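# Regrip a hanging spanner in the right hand

## Task

The right hand starts with a spanner dangling from a thumb-index pinch at the far end of its handle. Using that hand alone (its wrist camera, the camera bracket and the arm's final link count as hand), reorient the spanner inside the hand so that its orientation in the hand and the spot where the handle is held both match the two goal pictures. The task fails if the spanner contacts anything other than the hand, if it leaves the hand, or if anything is pushed or knocked off the table. To finish, keep the spanner motionless in a firm grip with the palm pointing straight down and no hand motor reporting "moving", hold that briefly, then declare the job complete. A loose hold at the end counts as failure.

## Robot and tools

Robot and frame. Only the right arm and its five-finger hand of a humanoid upper body move; the body sits on a stand past the table's near (-x) edge, which is at x = 0.18 m. Scene frame: table top is z = 0, +z up, +x runs across the table away from the robot, the robot's right side is toward -y. The pelvis is 0.01 to 0.14 m above the table; the right shoulder is about 0.28 m above it, 0.14 m toward -y and 0.06 m toward +x. The hand point cannot get more than 0.59 m from the shoulder. The body can be slightly rotated or tilted against the table.

Hand point and its axes. The controlled point is fixed to the palm, 0.05 m in front of it, where index pad and thumb tip meet in a pinch. Its +z runs along straightened fingers, +y points out of the palm, +x runs across the palm toward the little finger. "Palm facing straight down" therefore means hand +y aligned with world -z. Straight fingers extend 0.06 to 0.07 m past the point along +z. A bracket on the little-finger side of the wrist protrudes 0.03 m past the point along +y and 0.11 m across the palm; it can collide.

The row. Every motion command is one row of 14 numbers, each in [-1, 1], in this order: dx, dy, dz, rx, ry, rz, little, ring, middle, index, thumb_bend, thumb_turn, force_limit, speed. The first six are an offset (not a pose) of the hand point, expressed in the hand point's own axes and measured from its pose at the start of the action; 1.0 equals 0.6 m for dx, dy, dz and 180 degrees for the rotation vector rx, ry, rz. Every row of an action refers to that same starting pose, not to the row before. The next six are absolute finger targets: -1 straight/open, +1 fully curled; thumb_bend -1 straight, +1 bent; thumb_turn -1 beside the palm, +1 opposite the fingers. A pinch is roughly index +0.22, thumb_bend +0.75, thumb_turn +0.57. force_limit maps linearly from about 0 N (-1) to 10 N (+1) of fingertip force, 15 N for both thumb motors; it only halts closing, never opening. speed maps from nearly zero (-1) to full (+1); at full, a finger crosses its range in 0.6 s.

Tools.
execute_actions(actions): a list of up to 15 actions; each action is a list of up to 15 rows, one per 1/30 s control step, 0.5 s per action. Fewer rows means the last row repeats. For the first action of a call the offsets start from the last pose reported. An empty list just returns state and images.
move(target, speed, blocking): target is one row, offset from the pose in the latest result that reported one, hand axes. The hand part is sent at the start. speed is in m/s, 0.002 to 0.5 (default 0.25); rotation allowed up to twice that in rad/s. The straight path lasts 0.5 to 10 s and ignores obstacles; the hand lags and may overshoot speed near full arm extension. blocking=false returns after 0.5 s; until a result shows the move ended, use wait or stop before any other motion call.
wait(seconds): 0 to 10, robot keeps its last command.
stop(): brakes a running move; it needs stopping distance.
zoom_image(camera, region): camera is cam_head, cam_high, cam_low or cam_wrist; region [x0, y0, x1, y1] in image pixels from the top-left, at most 504 by 504.
show_instructions(): shows the reference images.
finished_scene(scene): integer scene number; irreversible.

Controller behaviour. Each step the commanded pose is limited to 70 mm and 16 degrees from the measured pose, and position wins over orientation when both cannot be met. After an action the arm stops at the last clipped pose, so large offsets need further actions. Joints move at most 2.4 rad/s.

Reading results. The state gives end_effector_position (m) and end_effector_quat_wxyz in the scene frame; "Hand target" is where the controller is heading. Step readings list positions; HELD marks a step that was restrained. "pose unreachable" means a clearance check altered or blocked the command. A move adds a "move:" line: done, off_target, moving, held or fault, plus limits=paced (pose clipped) or limits=held (steps blocked, after which the arm may move fast), and the distance left. hand_measured, hand_stopped_by and hand_load_n each give six values in row order. hand_stopped_by words: moving, target, force, stalled, fault (dead motor). hand_load_n is fingertip force, positive when pushed open; a lost grip shows as loads near zero.

Finger control. A motor starts only when its target changes (0.01 or more), then locks on arrival or when force is reached; a blocked motor stays "moving" for the would-be duration, then "stalled". A lock resists at least 15 N. Resend the same numbers to keep a grip; to tighten, raise force_limit and send a target further closed than measured; to loosen, send one more open. For gentle closing use speed -0.9 or lower. While the arm is stopped the hand ignores new numbers.

Cameras: cam_head, cam_high, cam_low (896x504) and cam_wrist (504x504 fisheye); calibration matrices are supplied and may be off by a few degrees and millimetres.

Avoid: letting the spanner touch the table or anything but the hand, dropping it, fast or hard contacts, knocking objects off the table. Contact torque reaching a joint's limit (22 N m for shoulder, elbow and wrist roll; 4.4 N m for wrist pitch and yaw, including the spanner's weight) halts the arm for 10 s. Long loaded holds heat motors: MOTOR HOT warns at 90 °C, and at 120 °C an OVER-TEMPERATURE FAULT drops the arm.

Each tool is called after "Emit:" as name([rows], argument=value, ...), one row to a line, values as JSON.

## Session

Emit:
show_instructions()

Emit:
execute_actions(actions=[])

Reference images for this scene: goal picture from the wrist camera place, goal picture looking into the palm, FIVE-FINGER HAND page 1.

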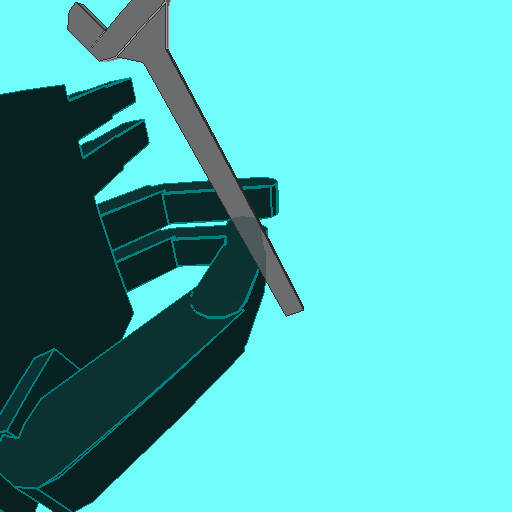

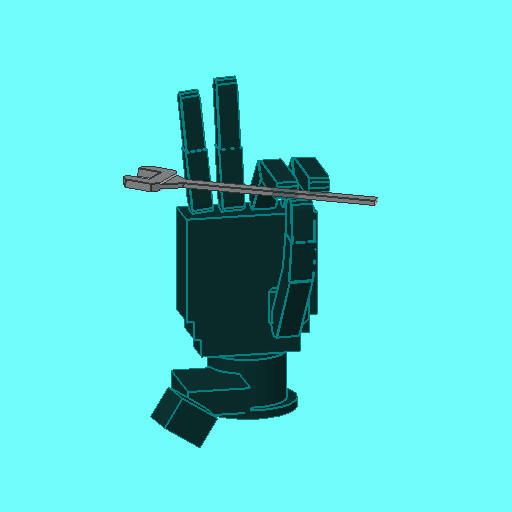

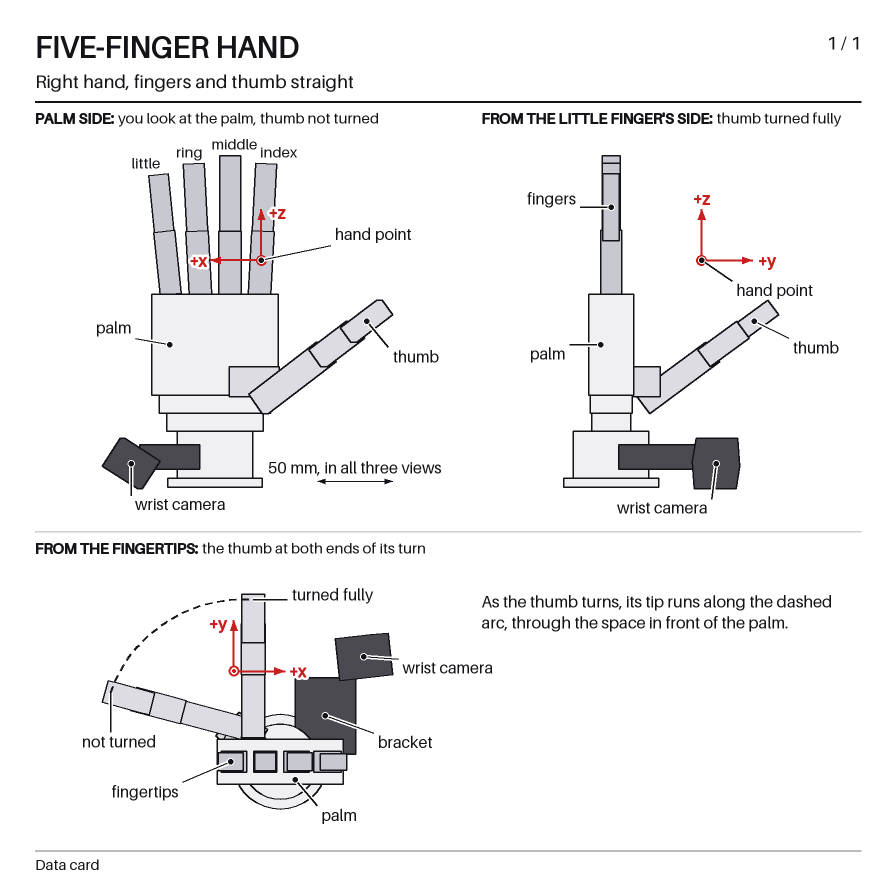

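Scene clock: 0.00 s.
end_effector_position=(+0.3853, -0.0350, +0.3109) hand_measured=(-1.000, -1.000, -1.000, +0.182, +0.750, +0.570) hand_load_n=(+0.0, +0.0, +0.0, +7.5, +1.0, -0.5) hand_stopped_by=(target, target, target, target, target, target) hand_force_limit=0.00 hand_speed=-0.80 end_effector_quat_wxyz=(+0.631, -0.636, +0.278, -0.346)
Joint positions: [-0.864 -1.205  0.176 -0.658 -0.23   0.296  0.523]
Joint velocities: [-0.002  0.    -0.014 -0.002 -0.003  0.     0.   ]
Motor temperatures (°C, as the motors report them): [31 37 33 36 41 27 27]
Hand target: +0.385, -0.035, +0.311; +0.631, -0.636, +0.278, -0.346
camera_calibration (this result's frames):
cam_wrist: T_world_to_cam=[[0.0650524, 0.00365888, -0.997875, 0.281365], [-0.936336, 0.345981, -0.059772, 0.393283], [0.345027, 0.938234, 0.0259328, 0.019615], [0, 0, 0, 1]] pos_world=[0.343173, -0.155501, 0.303765]

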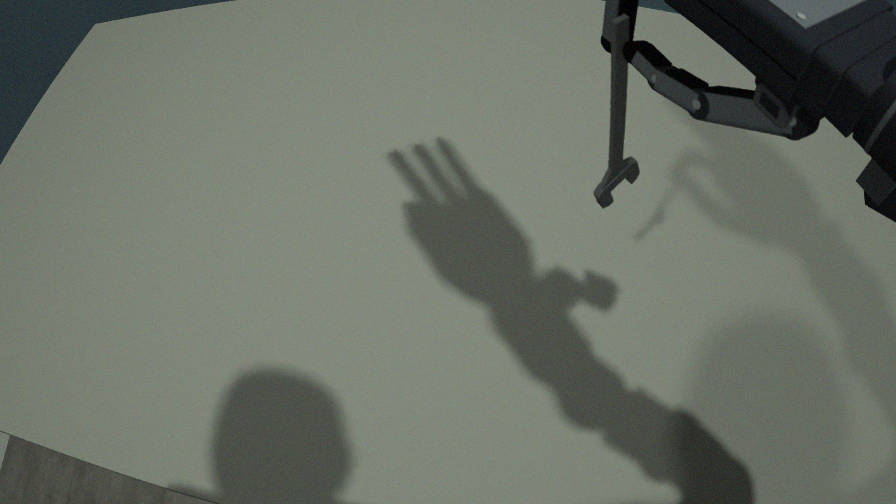

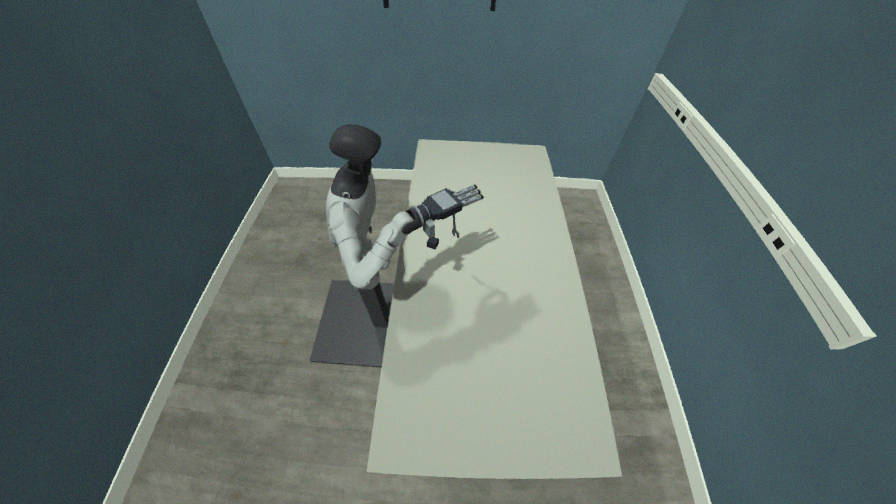

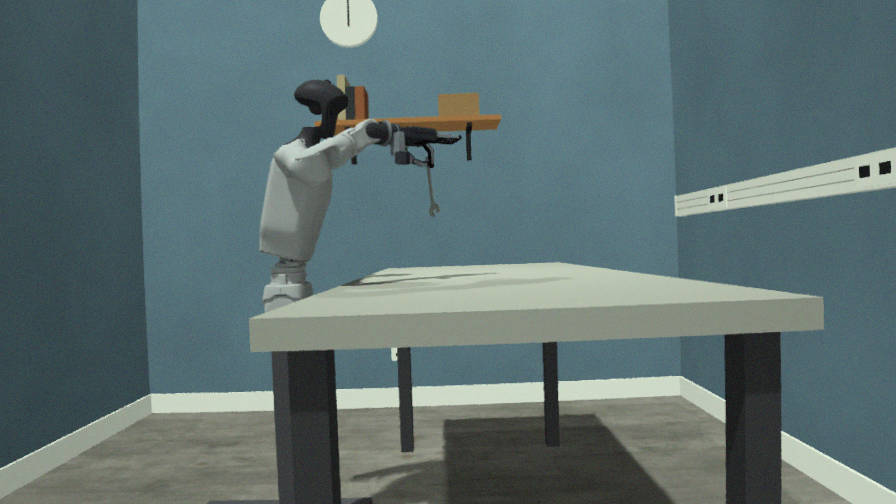

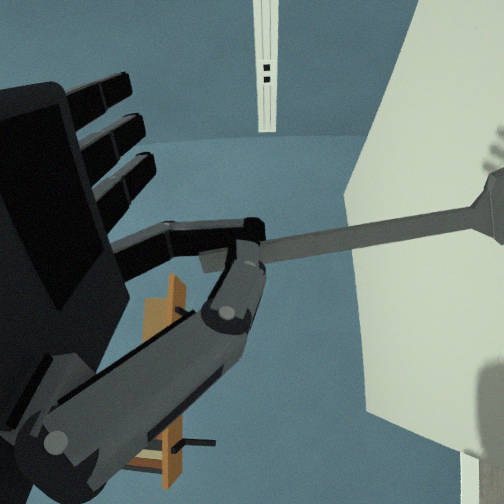

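Emit:
move(target=[0,0,0,0,0,0.68,-1,-1,-1,0.171,0.75,0.57,0,-0.9], speed=0.15)

Scene clock: 7.67 s.
end_effector_position=(+0.3924, -0.0432, +0.3097) hand_measured=(-1.000, -1.000, -1.000, +0.170, +0.750, +0.570) hand_load_n=(+0.0, +0.0, +0.0, +2.5, +0.0, -0.5) hand_stopped_by=(target, target, target, target, target, target) hand_force_limit=0.00 hand_speed=-0.90 end_effector_quat_wxyz=(+0.612, -0.040, +0.697, +0.371)
Joint positions: [-0.64  -0.095 -0.55  -0.641  0.854  1.32   0.158]
Joint velocities: [-0.011  0.003  0.    -0.009  0.003  0.01   0.   ]
Motor temperatures (°C, as the motors report them): [33 38 34 36 41 29 28]
Hand target: +0.392, -0.043, +0.311; +0.613, -0.040, +0.696, +0.372
Off the commanded pose: 0.011 m, 3 deg.
move: off_target
camera_calibration (this result's frames):
cam_wrist: T_world_to_cam=[[-0.481549, 0.710329, 0.513364, 0.0567436], [-0.212007, -0.662768, 0.718187, -0.166096], [0.85039, 0.237005, 0.46975, -0.34107], [0, 0, 0, 1]] pos_world=[0.282154, -0.0695545, 0.250376]

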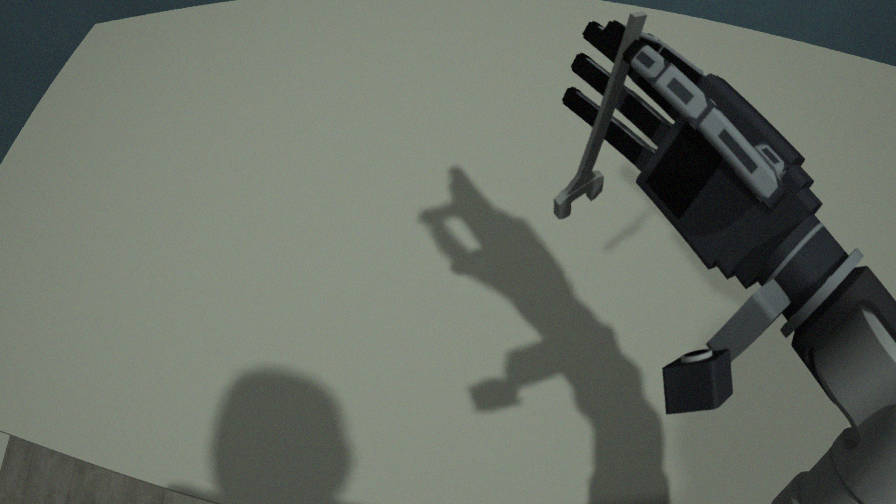

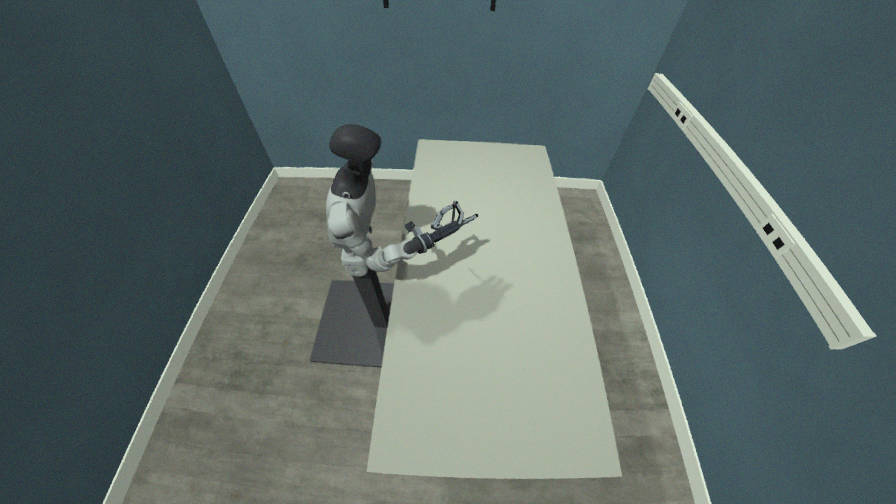

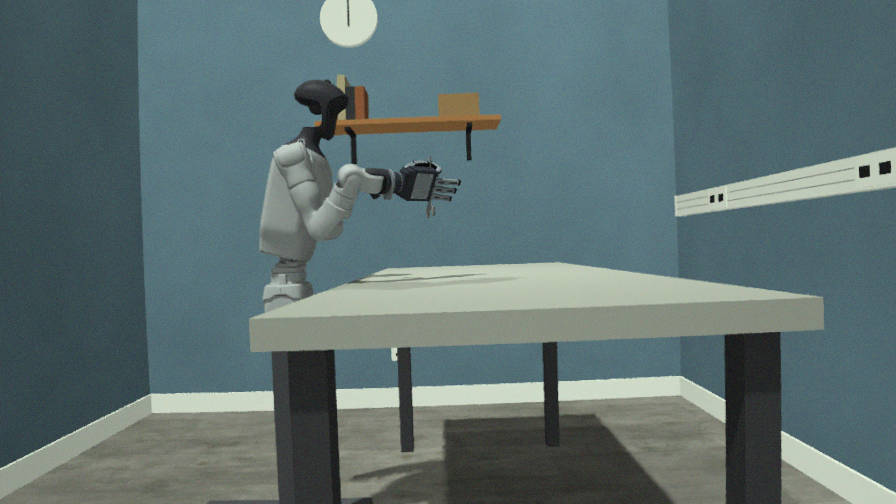

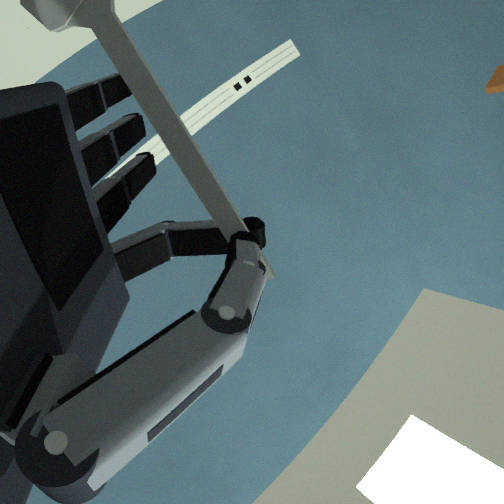

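Emit:
move(target=[0,0,0,0,0,0,-1,-1,0.3,0.3,0.75,0.57,-0.3,-0.8])

Emit:
move(target=[0,0,0,0,0,0,-1,-1,0.3,0.3,0.75,0.72,0.6,-0.9])

Emit:
move(target=[0,0,0,0,0,-0.66,-1,-1,0.35,0.35,0.75,0.72,0.4,-0.9], speed=0.25)

Emit:
move(target=[0,0,0,0,0,-0.32,-1,-1,0.35,0.35,0.75,0.72,0.4,-0.9], speed=0.25)

Scene clock: 12.03 s.
end_effector_position=(+0.3923, -0.0432, +0.3097) hand_measured=(-1.000, -1.000, +0.198, +0.178, +0.748, +0.570) hand_load_n=(+0.0, +0.0, +5.0, +7.5, +2.5, +0.5) hand_stopped_by=(target, target, force, force, target, target) hand_force_limit=-0.30 hand_speed=-0.80 end_effector_quat_wxyz=(+0.612, -0.040, +0.697, +0.371)
Joint positions: [-0.64  -0.095 -0.55  -0.641  0.854  1.32   0.158]
Joint velocities: [-0.003 -0.002 -0.011  0.    -0.002  0.     0.   ]
Motor temperatures (°C, as the motors report them): [34 38 33 37 41 30 28]
Hand target: +0.392, -0.043, +0.310; +0.612, -0.040, +0.697, +0.371
Off the commanded pose: 0.000 m, 0 deg.
move: done
camera_calibration (this result's frames):
cam_wrist: T_world_to_cam=[[-0.481483, 0.710163, 0.513657, 0.0566099], [-0.211648, -0.662926, 0.718146, -0.166188], [0.850517, 0.237061, 0.469492, -0.341004], [0, 0, 0, 1]] pos_world=[0.282113, -0.0695339, 0.250368]

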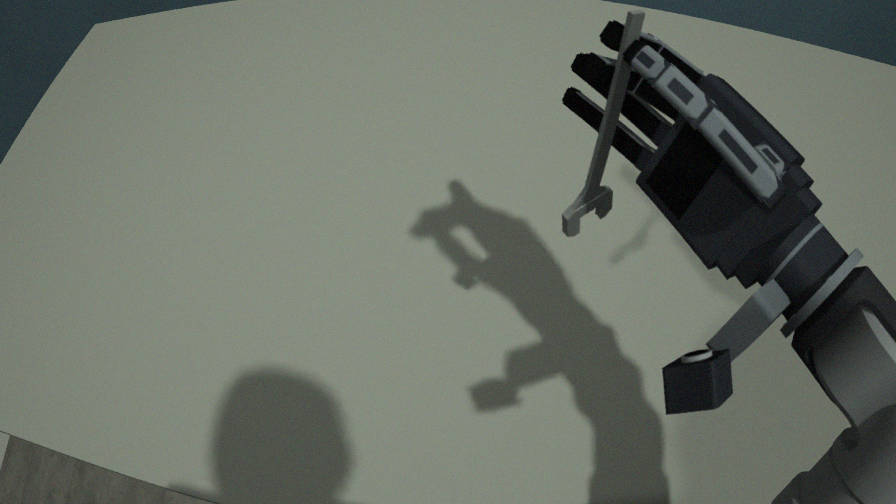

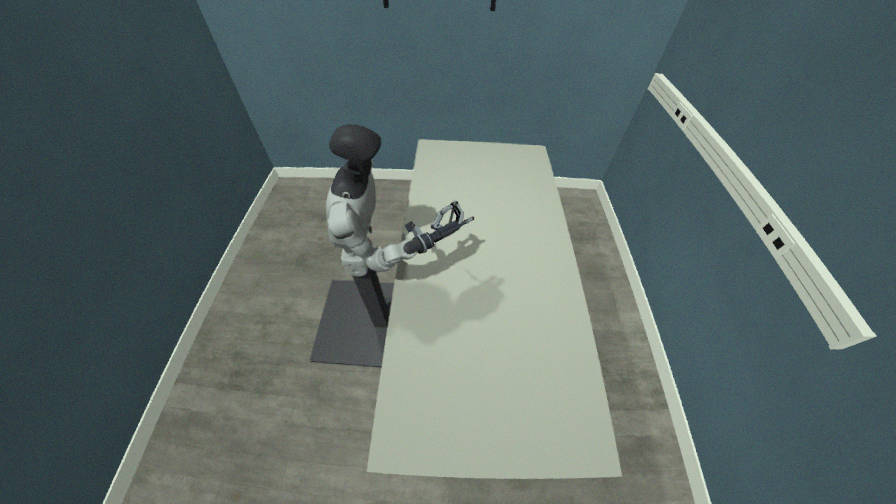

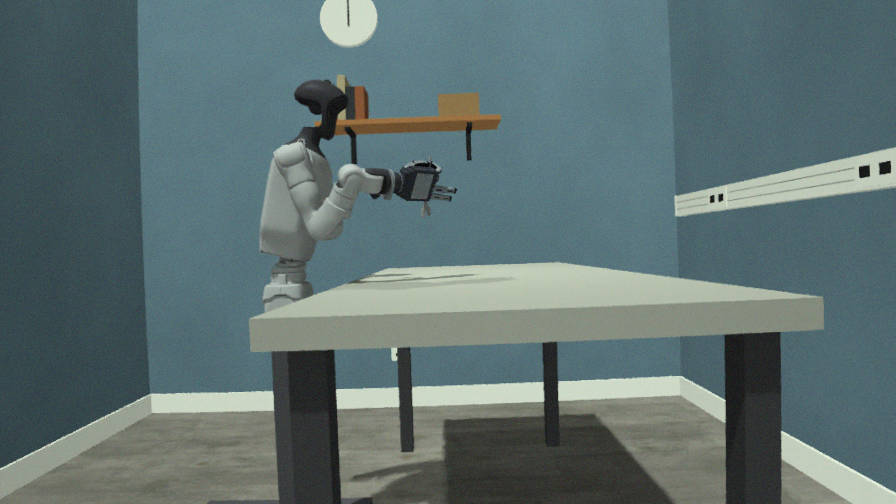

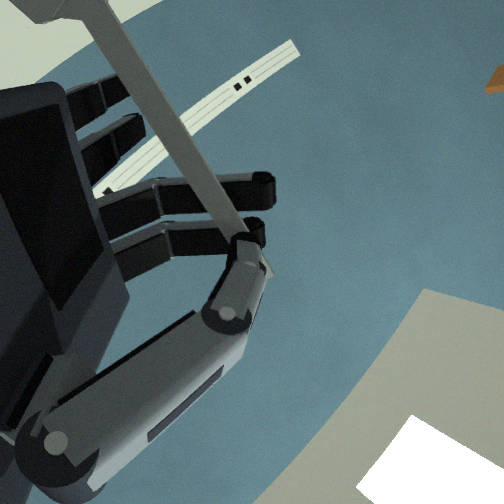

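Scene clock: 13.33 s.
end_effector_position=(+0.3923, -0.0432, +0.3097) hand_measured=(-1.000, -1.000, +0.198, +0.178, +0.748, +0.720) hand_load_n=(+0.0, +0.0, +6.5, +6.5, +5.0, +5.0) hand_stopped_by=(target, target, force, force, target, target) hand_force_limit=0.60 hand_speed=-0.90 end_effector_quat_wxyz=(+0.612, -0.040, +0.697, +0.371)
Joint positions: [-0.64  -0.095 -0.55  -0.641  0.854  1.32   0.158]
Joint velocities: [-0.002  0.005 -0.005 -0.002  0.009  0.     0.   ]
Motor temperatures (°C, as the motors report them): [35 38 33 37 41 30 28]
Hand target: +0.392, -0.043, +0.310; +0.612, -0.040, +0.697, +0.371
Off the commanded pose: 0.000 m, 0 deg.
move: done
camera_calibration (this result's frames):
cam_wrist: T_world_to_cam=[[-0.481484, 0.710163, 0.513656, 0.0566101], [-0.21165, -0.662927, 0.718145, -0.166187], [0.850516, 0.23706, 0.469494, -0.341004], [0, 0, 0, 1]] pos_world=[0.282113, -0.0695339, 0.250368]

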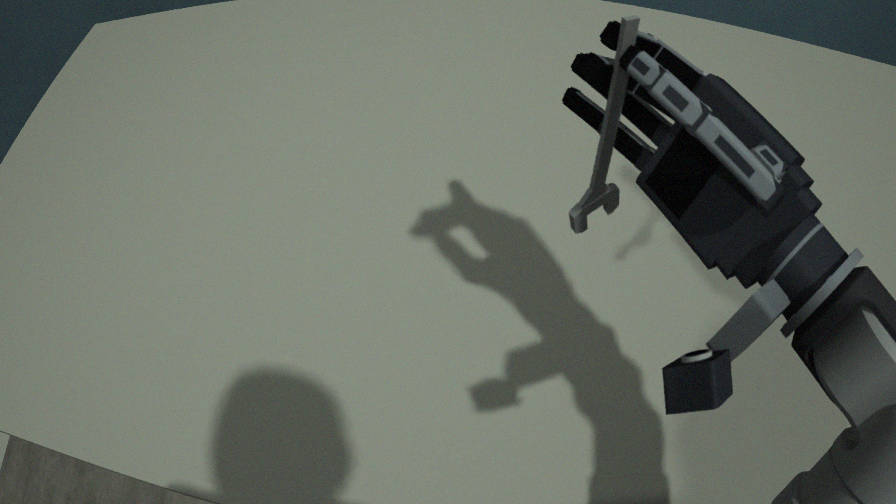

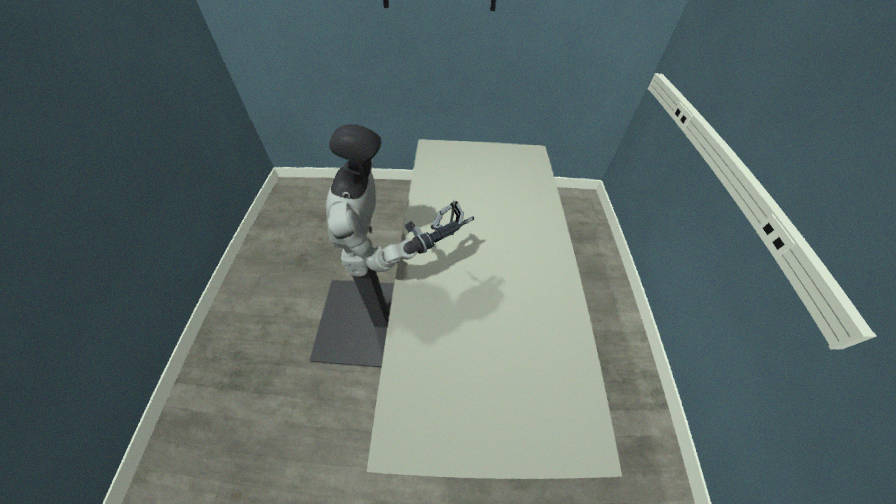

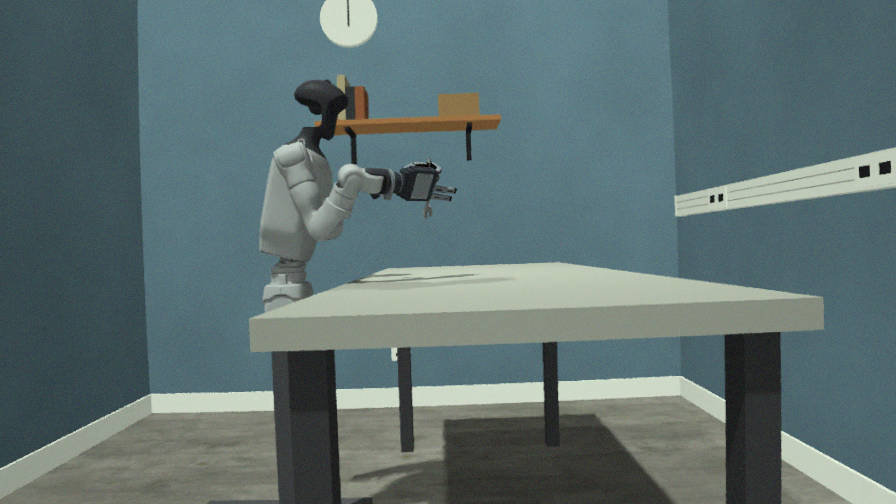

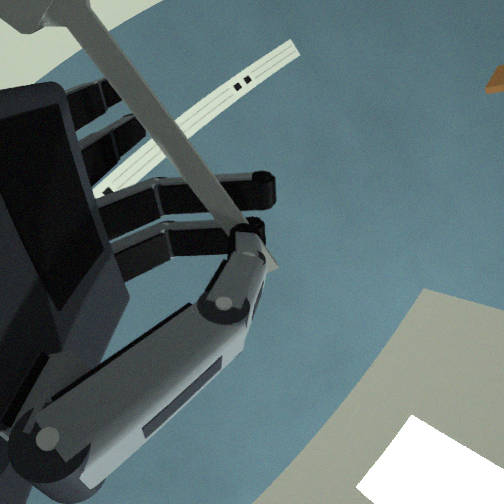

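Scene clock: 17.83 s.
end_effector_position=(+0.3864, -0.0356, +0.3097) hand_measured=(-1.000, -1.000, +0.200, +0.180, +0.748, +0.718) hand_load_n=(+0.0, +0.0, +7.0, +8.0, +5.0, +5.5) hand_stopped_by=(target, target, force, force, target, target) hand_force_limit=0.40 hand_speed=-0.90 end_effector_quat_wxyz=(+0.641, -0.626, +0.302, -0.324)
Joint positions: [-0.842 -1.166  0.145 -0.64  -0.201  0.304  0.539]
Joint velocities: [-0.006 -0.011  0.008 -0.003  0.014  0.     0.   ]
Motor temperatures (°C, as the motors report them): [36 38 34 37 41 31 28]
Hand target: +0.386, -0.035, +0.310; +0.640, -0.628, +0.299, -0.327
Off the commanded pose: 0.010 m, 3 deg.
move: off_target
camera_calibration (this result's frames):
cam_wrist: T_world_to_cam=[[0.0197928, 0.0574512, -0.998152, 0.29966], [-0.937125, 0.34899, 0.00150436, 0.375859], [0.348432, 0.935364, 0.0607465, 0.00772358], [0, 0, 0, 1]] pos_world=[0.343604, -0.155611, 0.298072]

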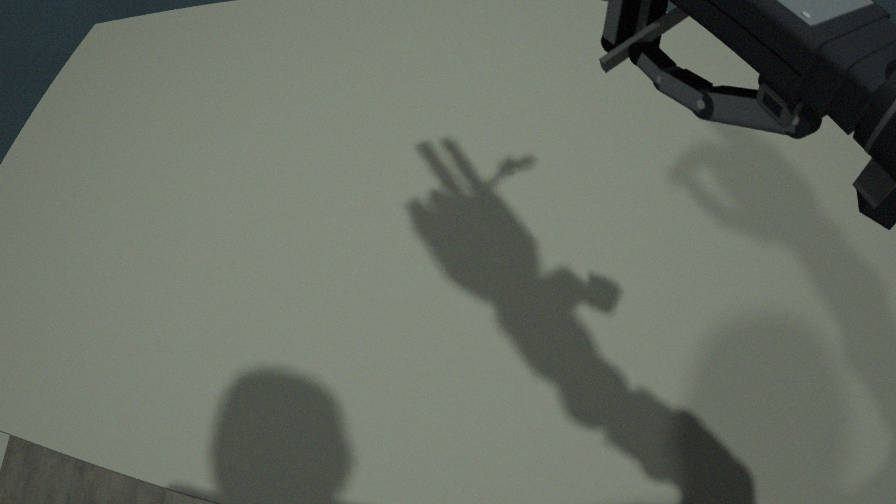

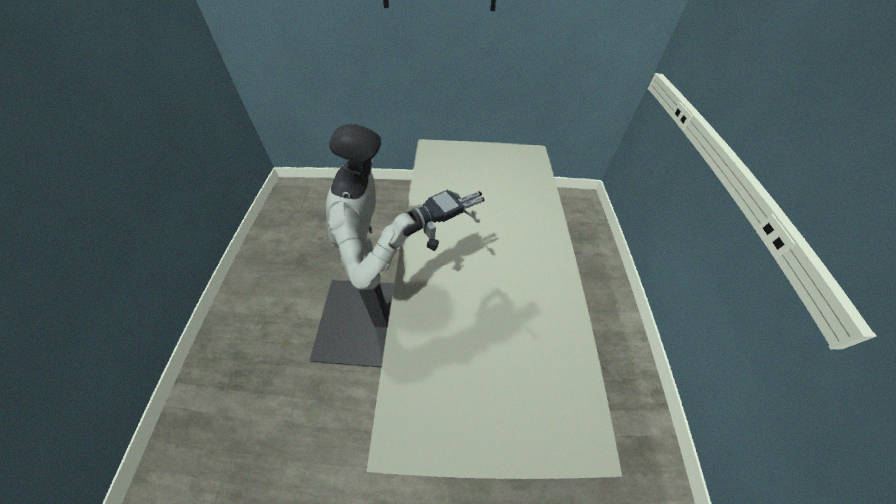

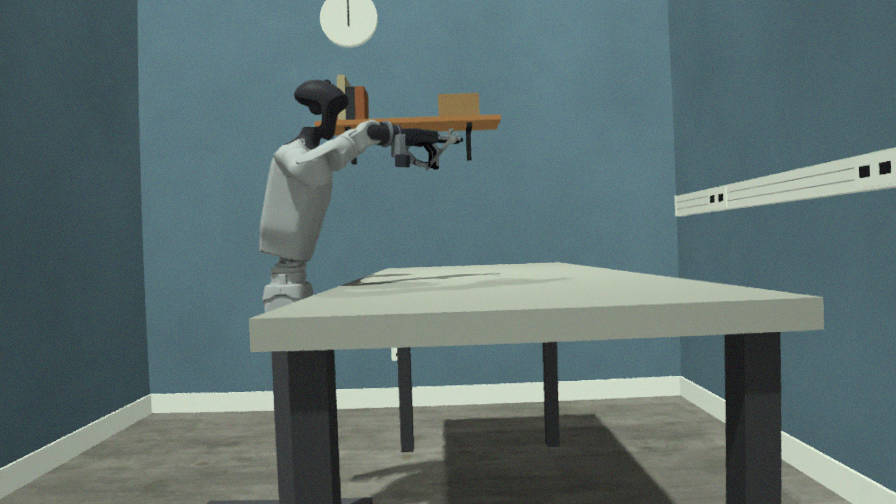

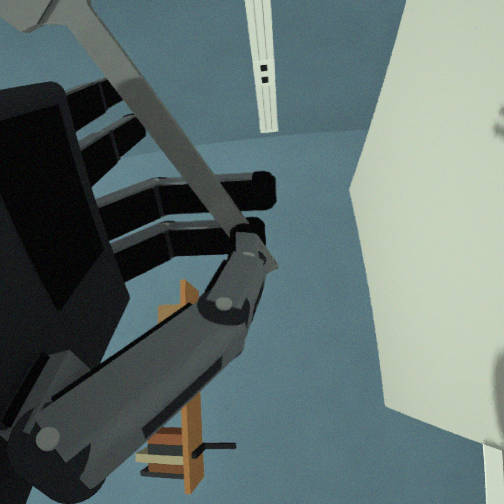

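Scene clock: 20.20 s.
end_effector_position=(+0.3873, -0.0379, +0.3076) hand_measured=(-1.000, -1.000, +0.200, +0.180, +0.748, +0.718) hand_load_n=(+0.0, +0.0, +7.0, +8.0, +5.5, +5.5) hand_stopped_by=(target, target, force, force, target, target) hand_force_limit=0.40 hand_speed=-0.90 end_effector_quat_wxyz=(-0.405, +0.700, +0.033, +0.588)
Joint positions: [-1.155 -1.321  0.56  -0.835 -0.977  0.12   0.698]
Joint velocities: [-0.011 -0.003  0.018 -0.012 -0.008  0.     0.001]
Motor temperatures (°C, as the motors report them): [36 39 34 36 41 30 28]
Hand target: +0.387, -0.037, +0.308; -0.404, +0.699, +0.036, +0.589
Off the commanded pose: 0.003 m, 1 deg.
move: done
camera_calibration (this result's frames):
cam_wrist: T_world_to_cam=[[0.519315, -0.636135, -0.570653, -0.0536306], [-0.701102, 0.0646735, -0.710123, 0.494178], [0.48864, 0.768863, -0.412409, 0.0945685], [0, 0, 0, 1]] pos_world=[0.32811, -0.138787, 0.359323]

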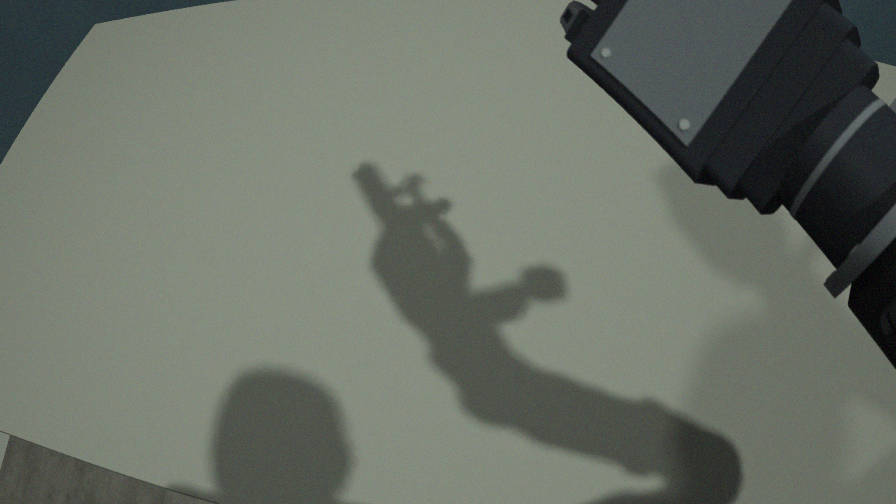

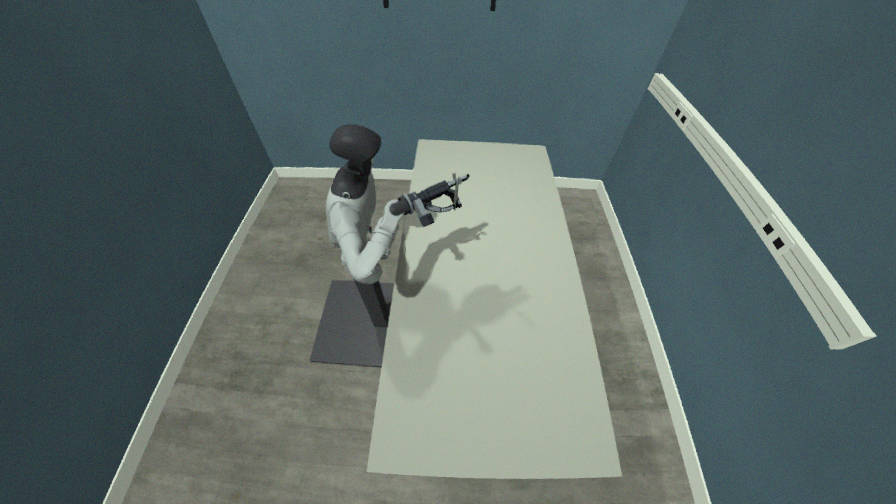

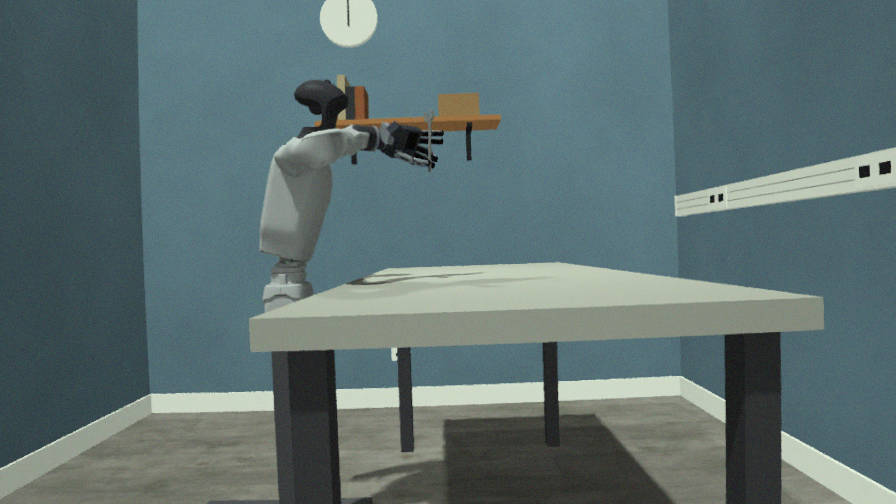

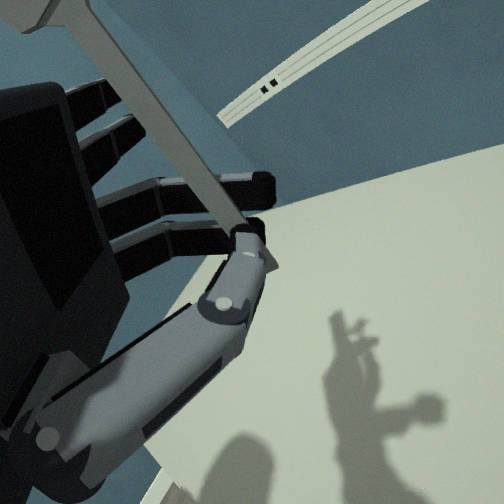

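Emit:
move(target=[0,0,0,0,0,0.06,-1,-1,0.186,0.166,0.75,0.72,-0.4,-0.9], speed=0.15)

Emit:
execute_actions([
  [[0,0,0,0,0,0,-1,-1,0.174,0.154,0.75,0.72,-0.4,-0.9],[0,0,0,0,0,0,-1,-1,0.174,0.154,0.75,0.72,-0.4,-0.9],[0,0,0,0,0,0,-1,-1,0.174,0.154,0.75,0.72,-0.4,-0.9],[0,0,0,0,0,0,-1,-1,0.174,0.154,0.75,0.72,-0.4,-0.9],[0,0,0,0,0,0,-1,-1,0.3,0.3,0.75,0.72,-0.4,-0.9]],
])

Scene clock: 21.63 s.
end_effector_position=(+0.3866, -0.0370, +0.3078) hand_measured=(-1.000, -1.000, +0.186, +0.166, +0.748, +0.718) hand_load_n=(+0.0, +0.0, +3.5, +2.5, +3.5, +3.5) hand_stopped_by=(target, target, force, target, target, target) hand_force_limit=-0.40 hand_speed=-0.90 end_effector_quat_wxyz=(-0.458, +0.699, -0.030, +0.549)
Joint positions: [-1.101 -1.321  0.484 -0.805 -0.817  0.176  0.649]
Joint velocities: [ 0.     0.     0.    -0.003  0.005  0.     0.   ]
Motor temperatures (°C, as the motors report them): [36 39 34 36 41 30 28]
Hand target: +0.387, -0.037, +0.308; -0.459, +0.699, -0.032, +0.548
Off the commanded pose: 0.001 m, 0 deg.
move: done
camera_calibration (this result's frames):
cam_wrist: T_world_to_cam=[[0.453644, -0.539233, -0.709531, 0.0191755], [-0.773883, 0.156463, -0.613698, 0.495687], [0.441941, 0.827494, -0.346325, 0.0941422], [0, 0, 0, 1]] pos_world=[0.3333, -0.145119, 0.350411]

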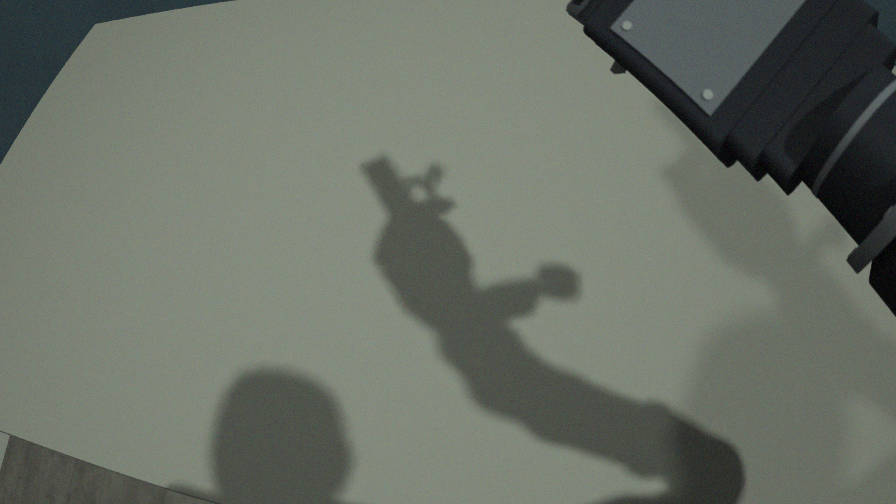

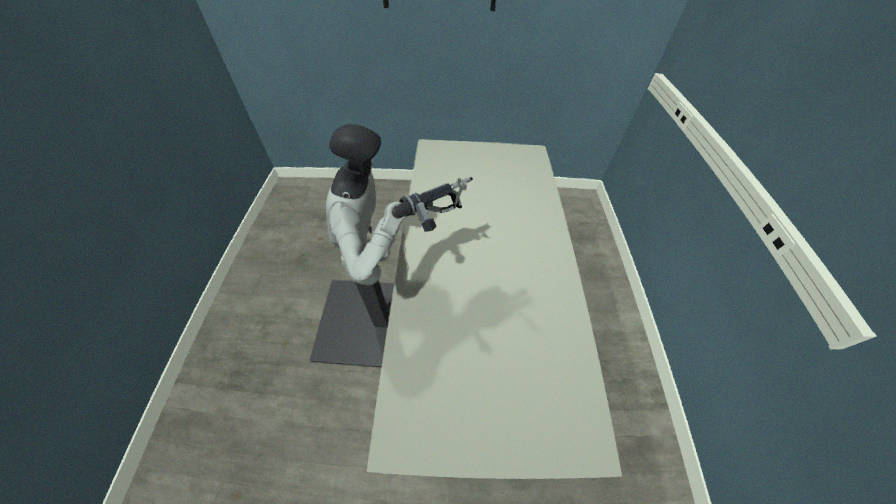

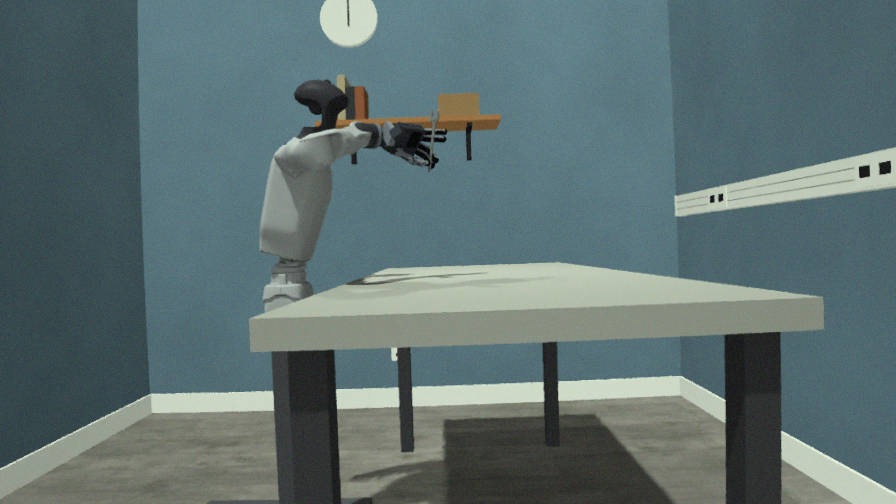

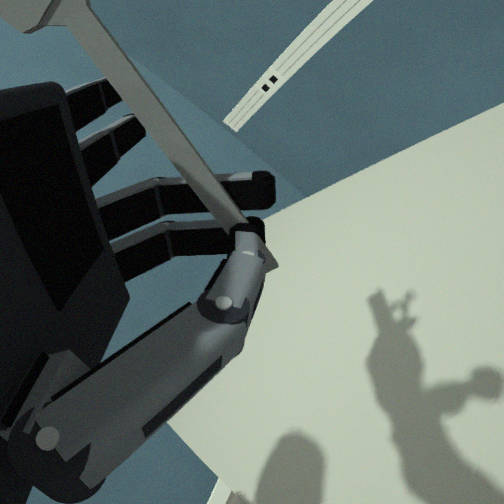

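Scene clock: 22.13 s.
end_effector_position=(+0.3866, -0.0370, +0.3078) hand_measured=(-1.000, -1.000, +0.184, +0.164, +0.748, +0.720) hand_load_n=(+0.0, +0.0, +3.5, +3.0, +1.5, +0.5) hand_stopped_by=(target, target, force, force, target, target) hand_force_limit=-0.40 hand_speed=-0.90 end_effector_quat_wxyz=(-0.458, +0.699, -0.030, +0.549)
Joint positions: [-1.101 -1.321  0.484 -0.805 -0.817  0.176  0.649]
Joint velocities: [0.008 0.    0.    0.003 0.002 0.    0.   ]
Motor temperatures (°C, as the motors report them): [36 39 34 36 41 30 28]
Hand target: +0.387, -0.037, +0.308; -0.458, +0.699, -0.030, +0.549
Off the commanded pose: 0.000 m, 0 deg.
Step readings (end_effector_position):
0: (+0.3866, -0.0370, +0.3078)
1: (+0.3866, -0.0370, +0.3078)
2: (+0.3866, -0.0370, +0.3078)
4: (+0.3866, -0.0370, +0.3078)
8: (+0.3866, -0.0370, +0.3078)
15: end_effector_position above
camera_calibration (this result's frames):
cam_wrist: T_world_to_cam=[[0.453656, -0.539221, -0.709534, 0.0191776], [-0.773867, 0.156485, -0.613712, 0.495695], [0.441957, 0.827498, -0.346295, 0.0941323], [0, 0, 0, 1]] pos_world=[0.333299, -0.145122, 0.350418]

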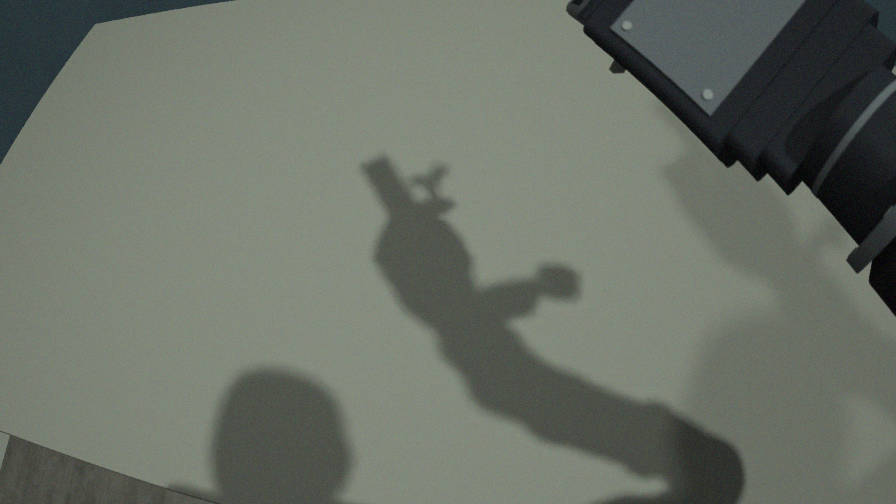

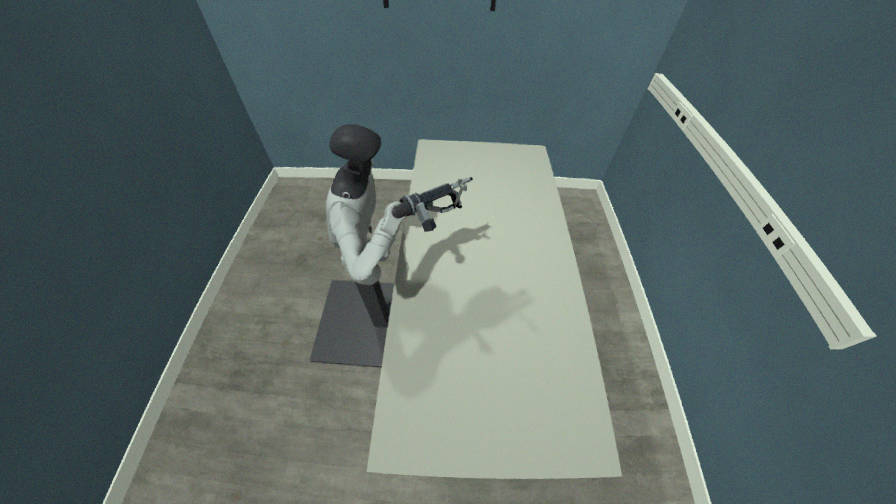

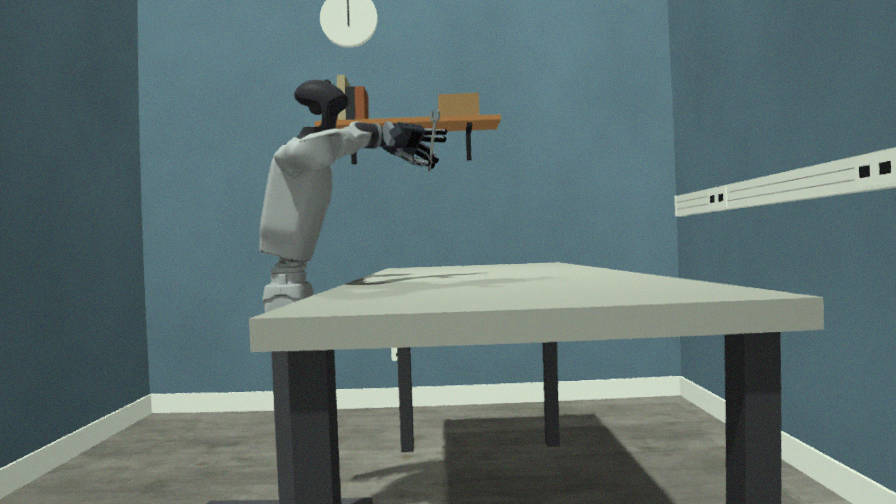

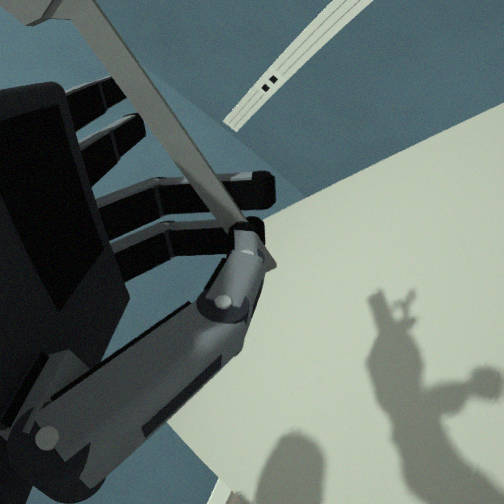

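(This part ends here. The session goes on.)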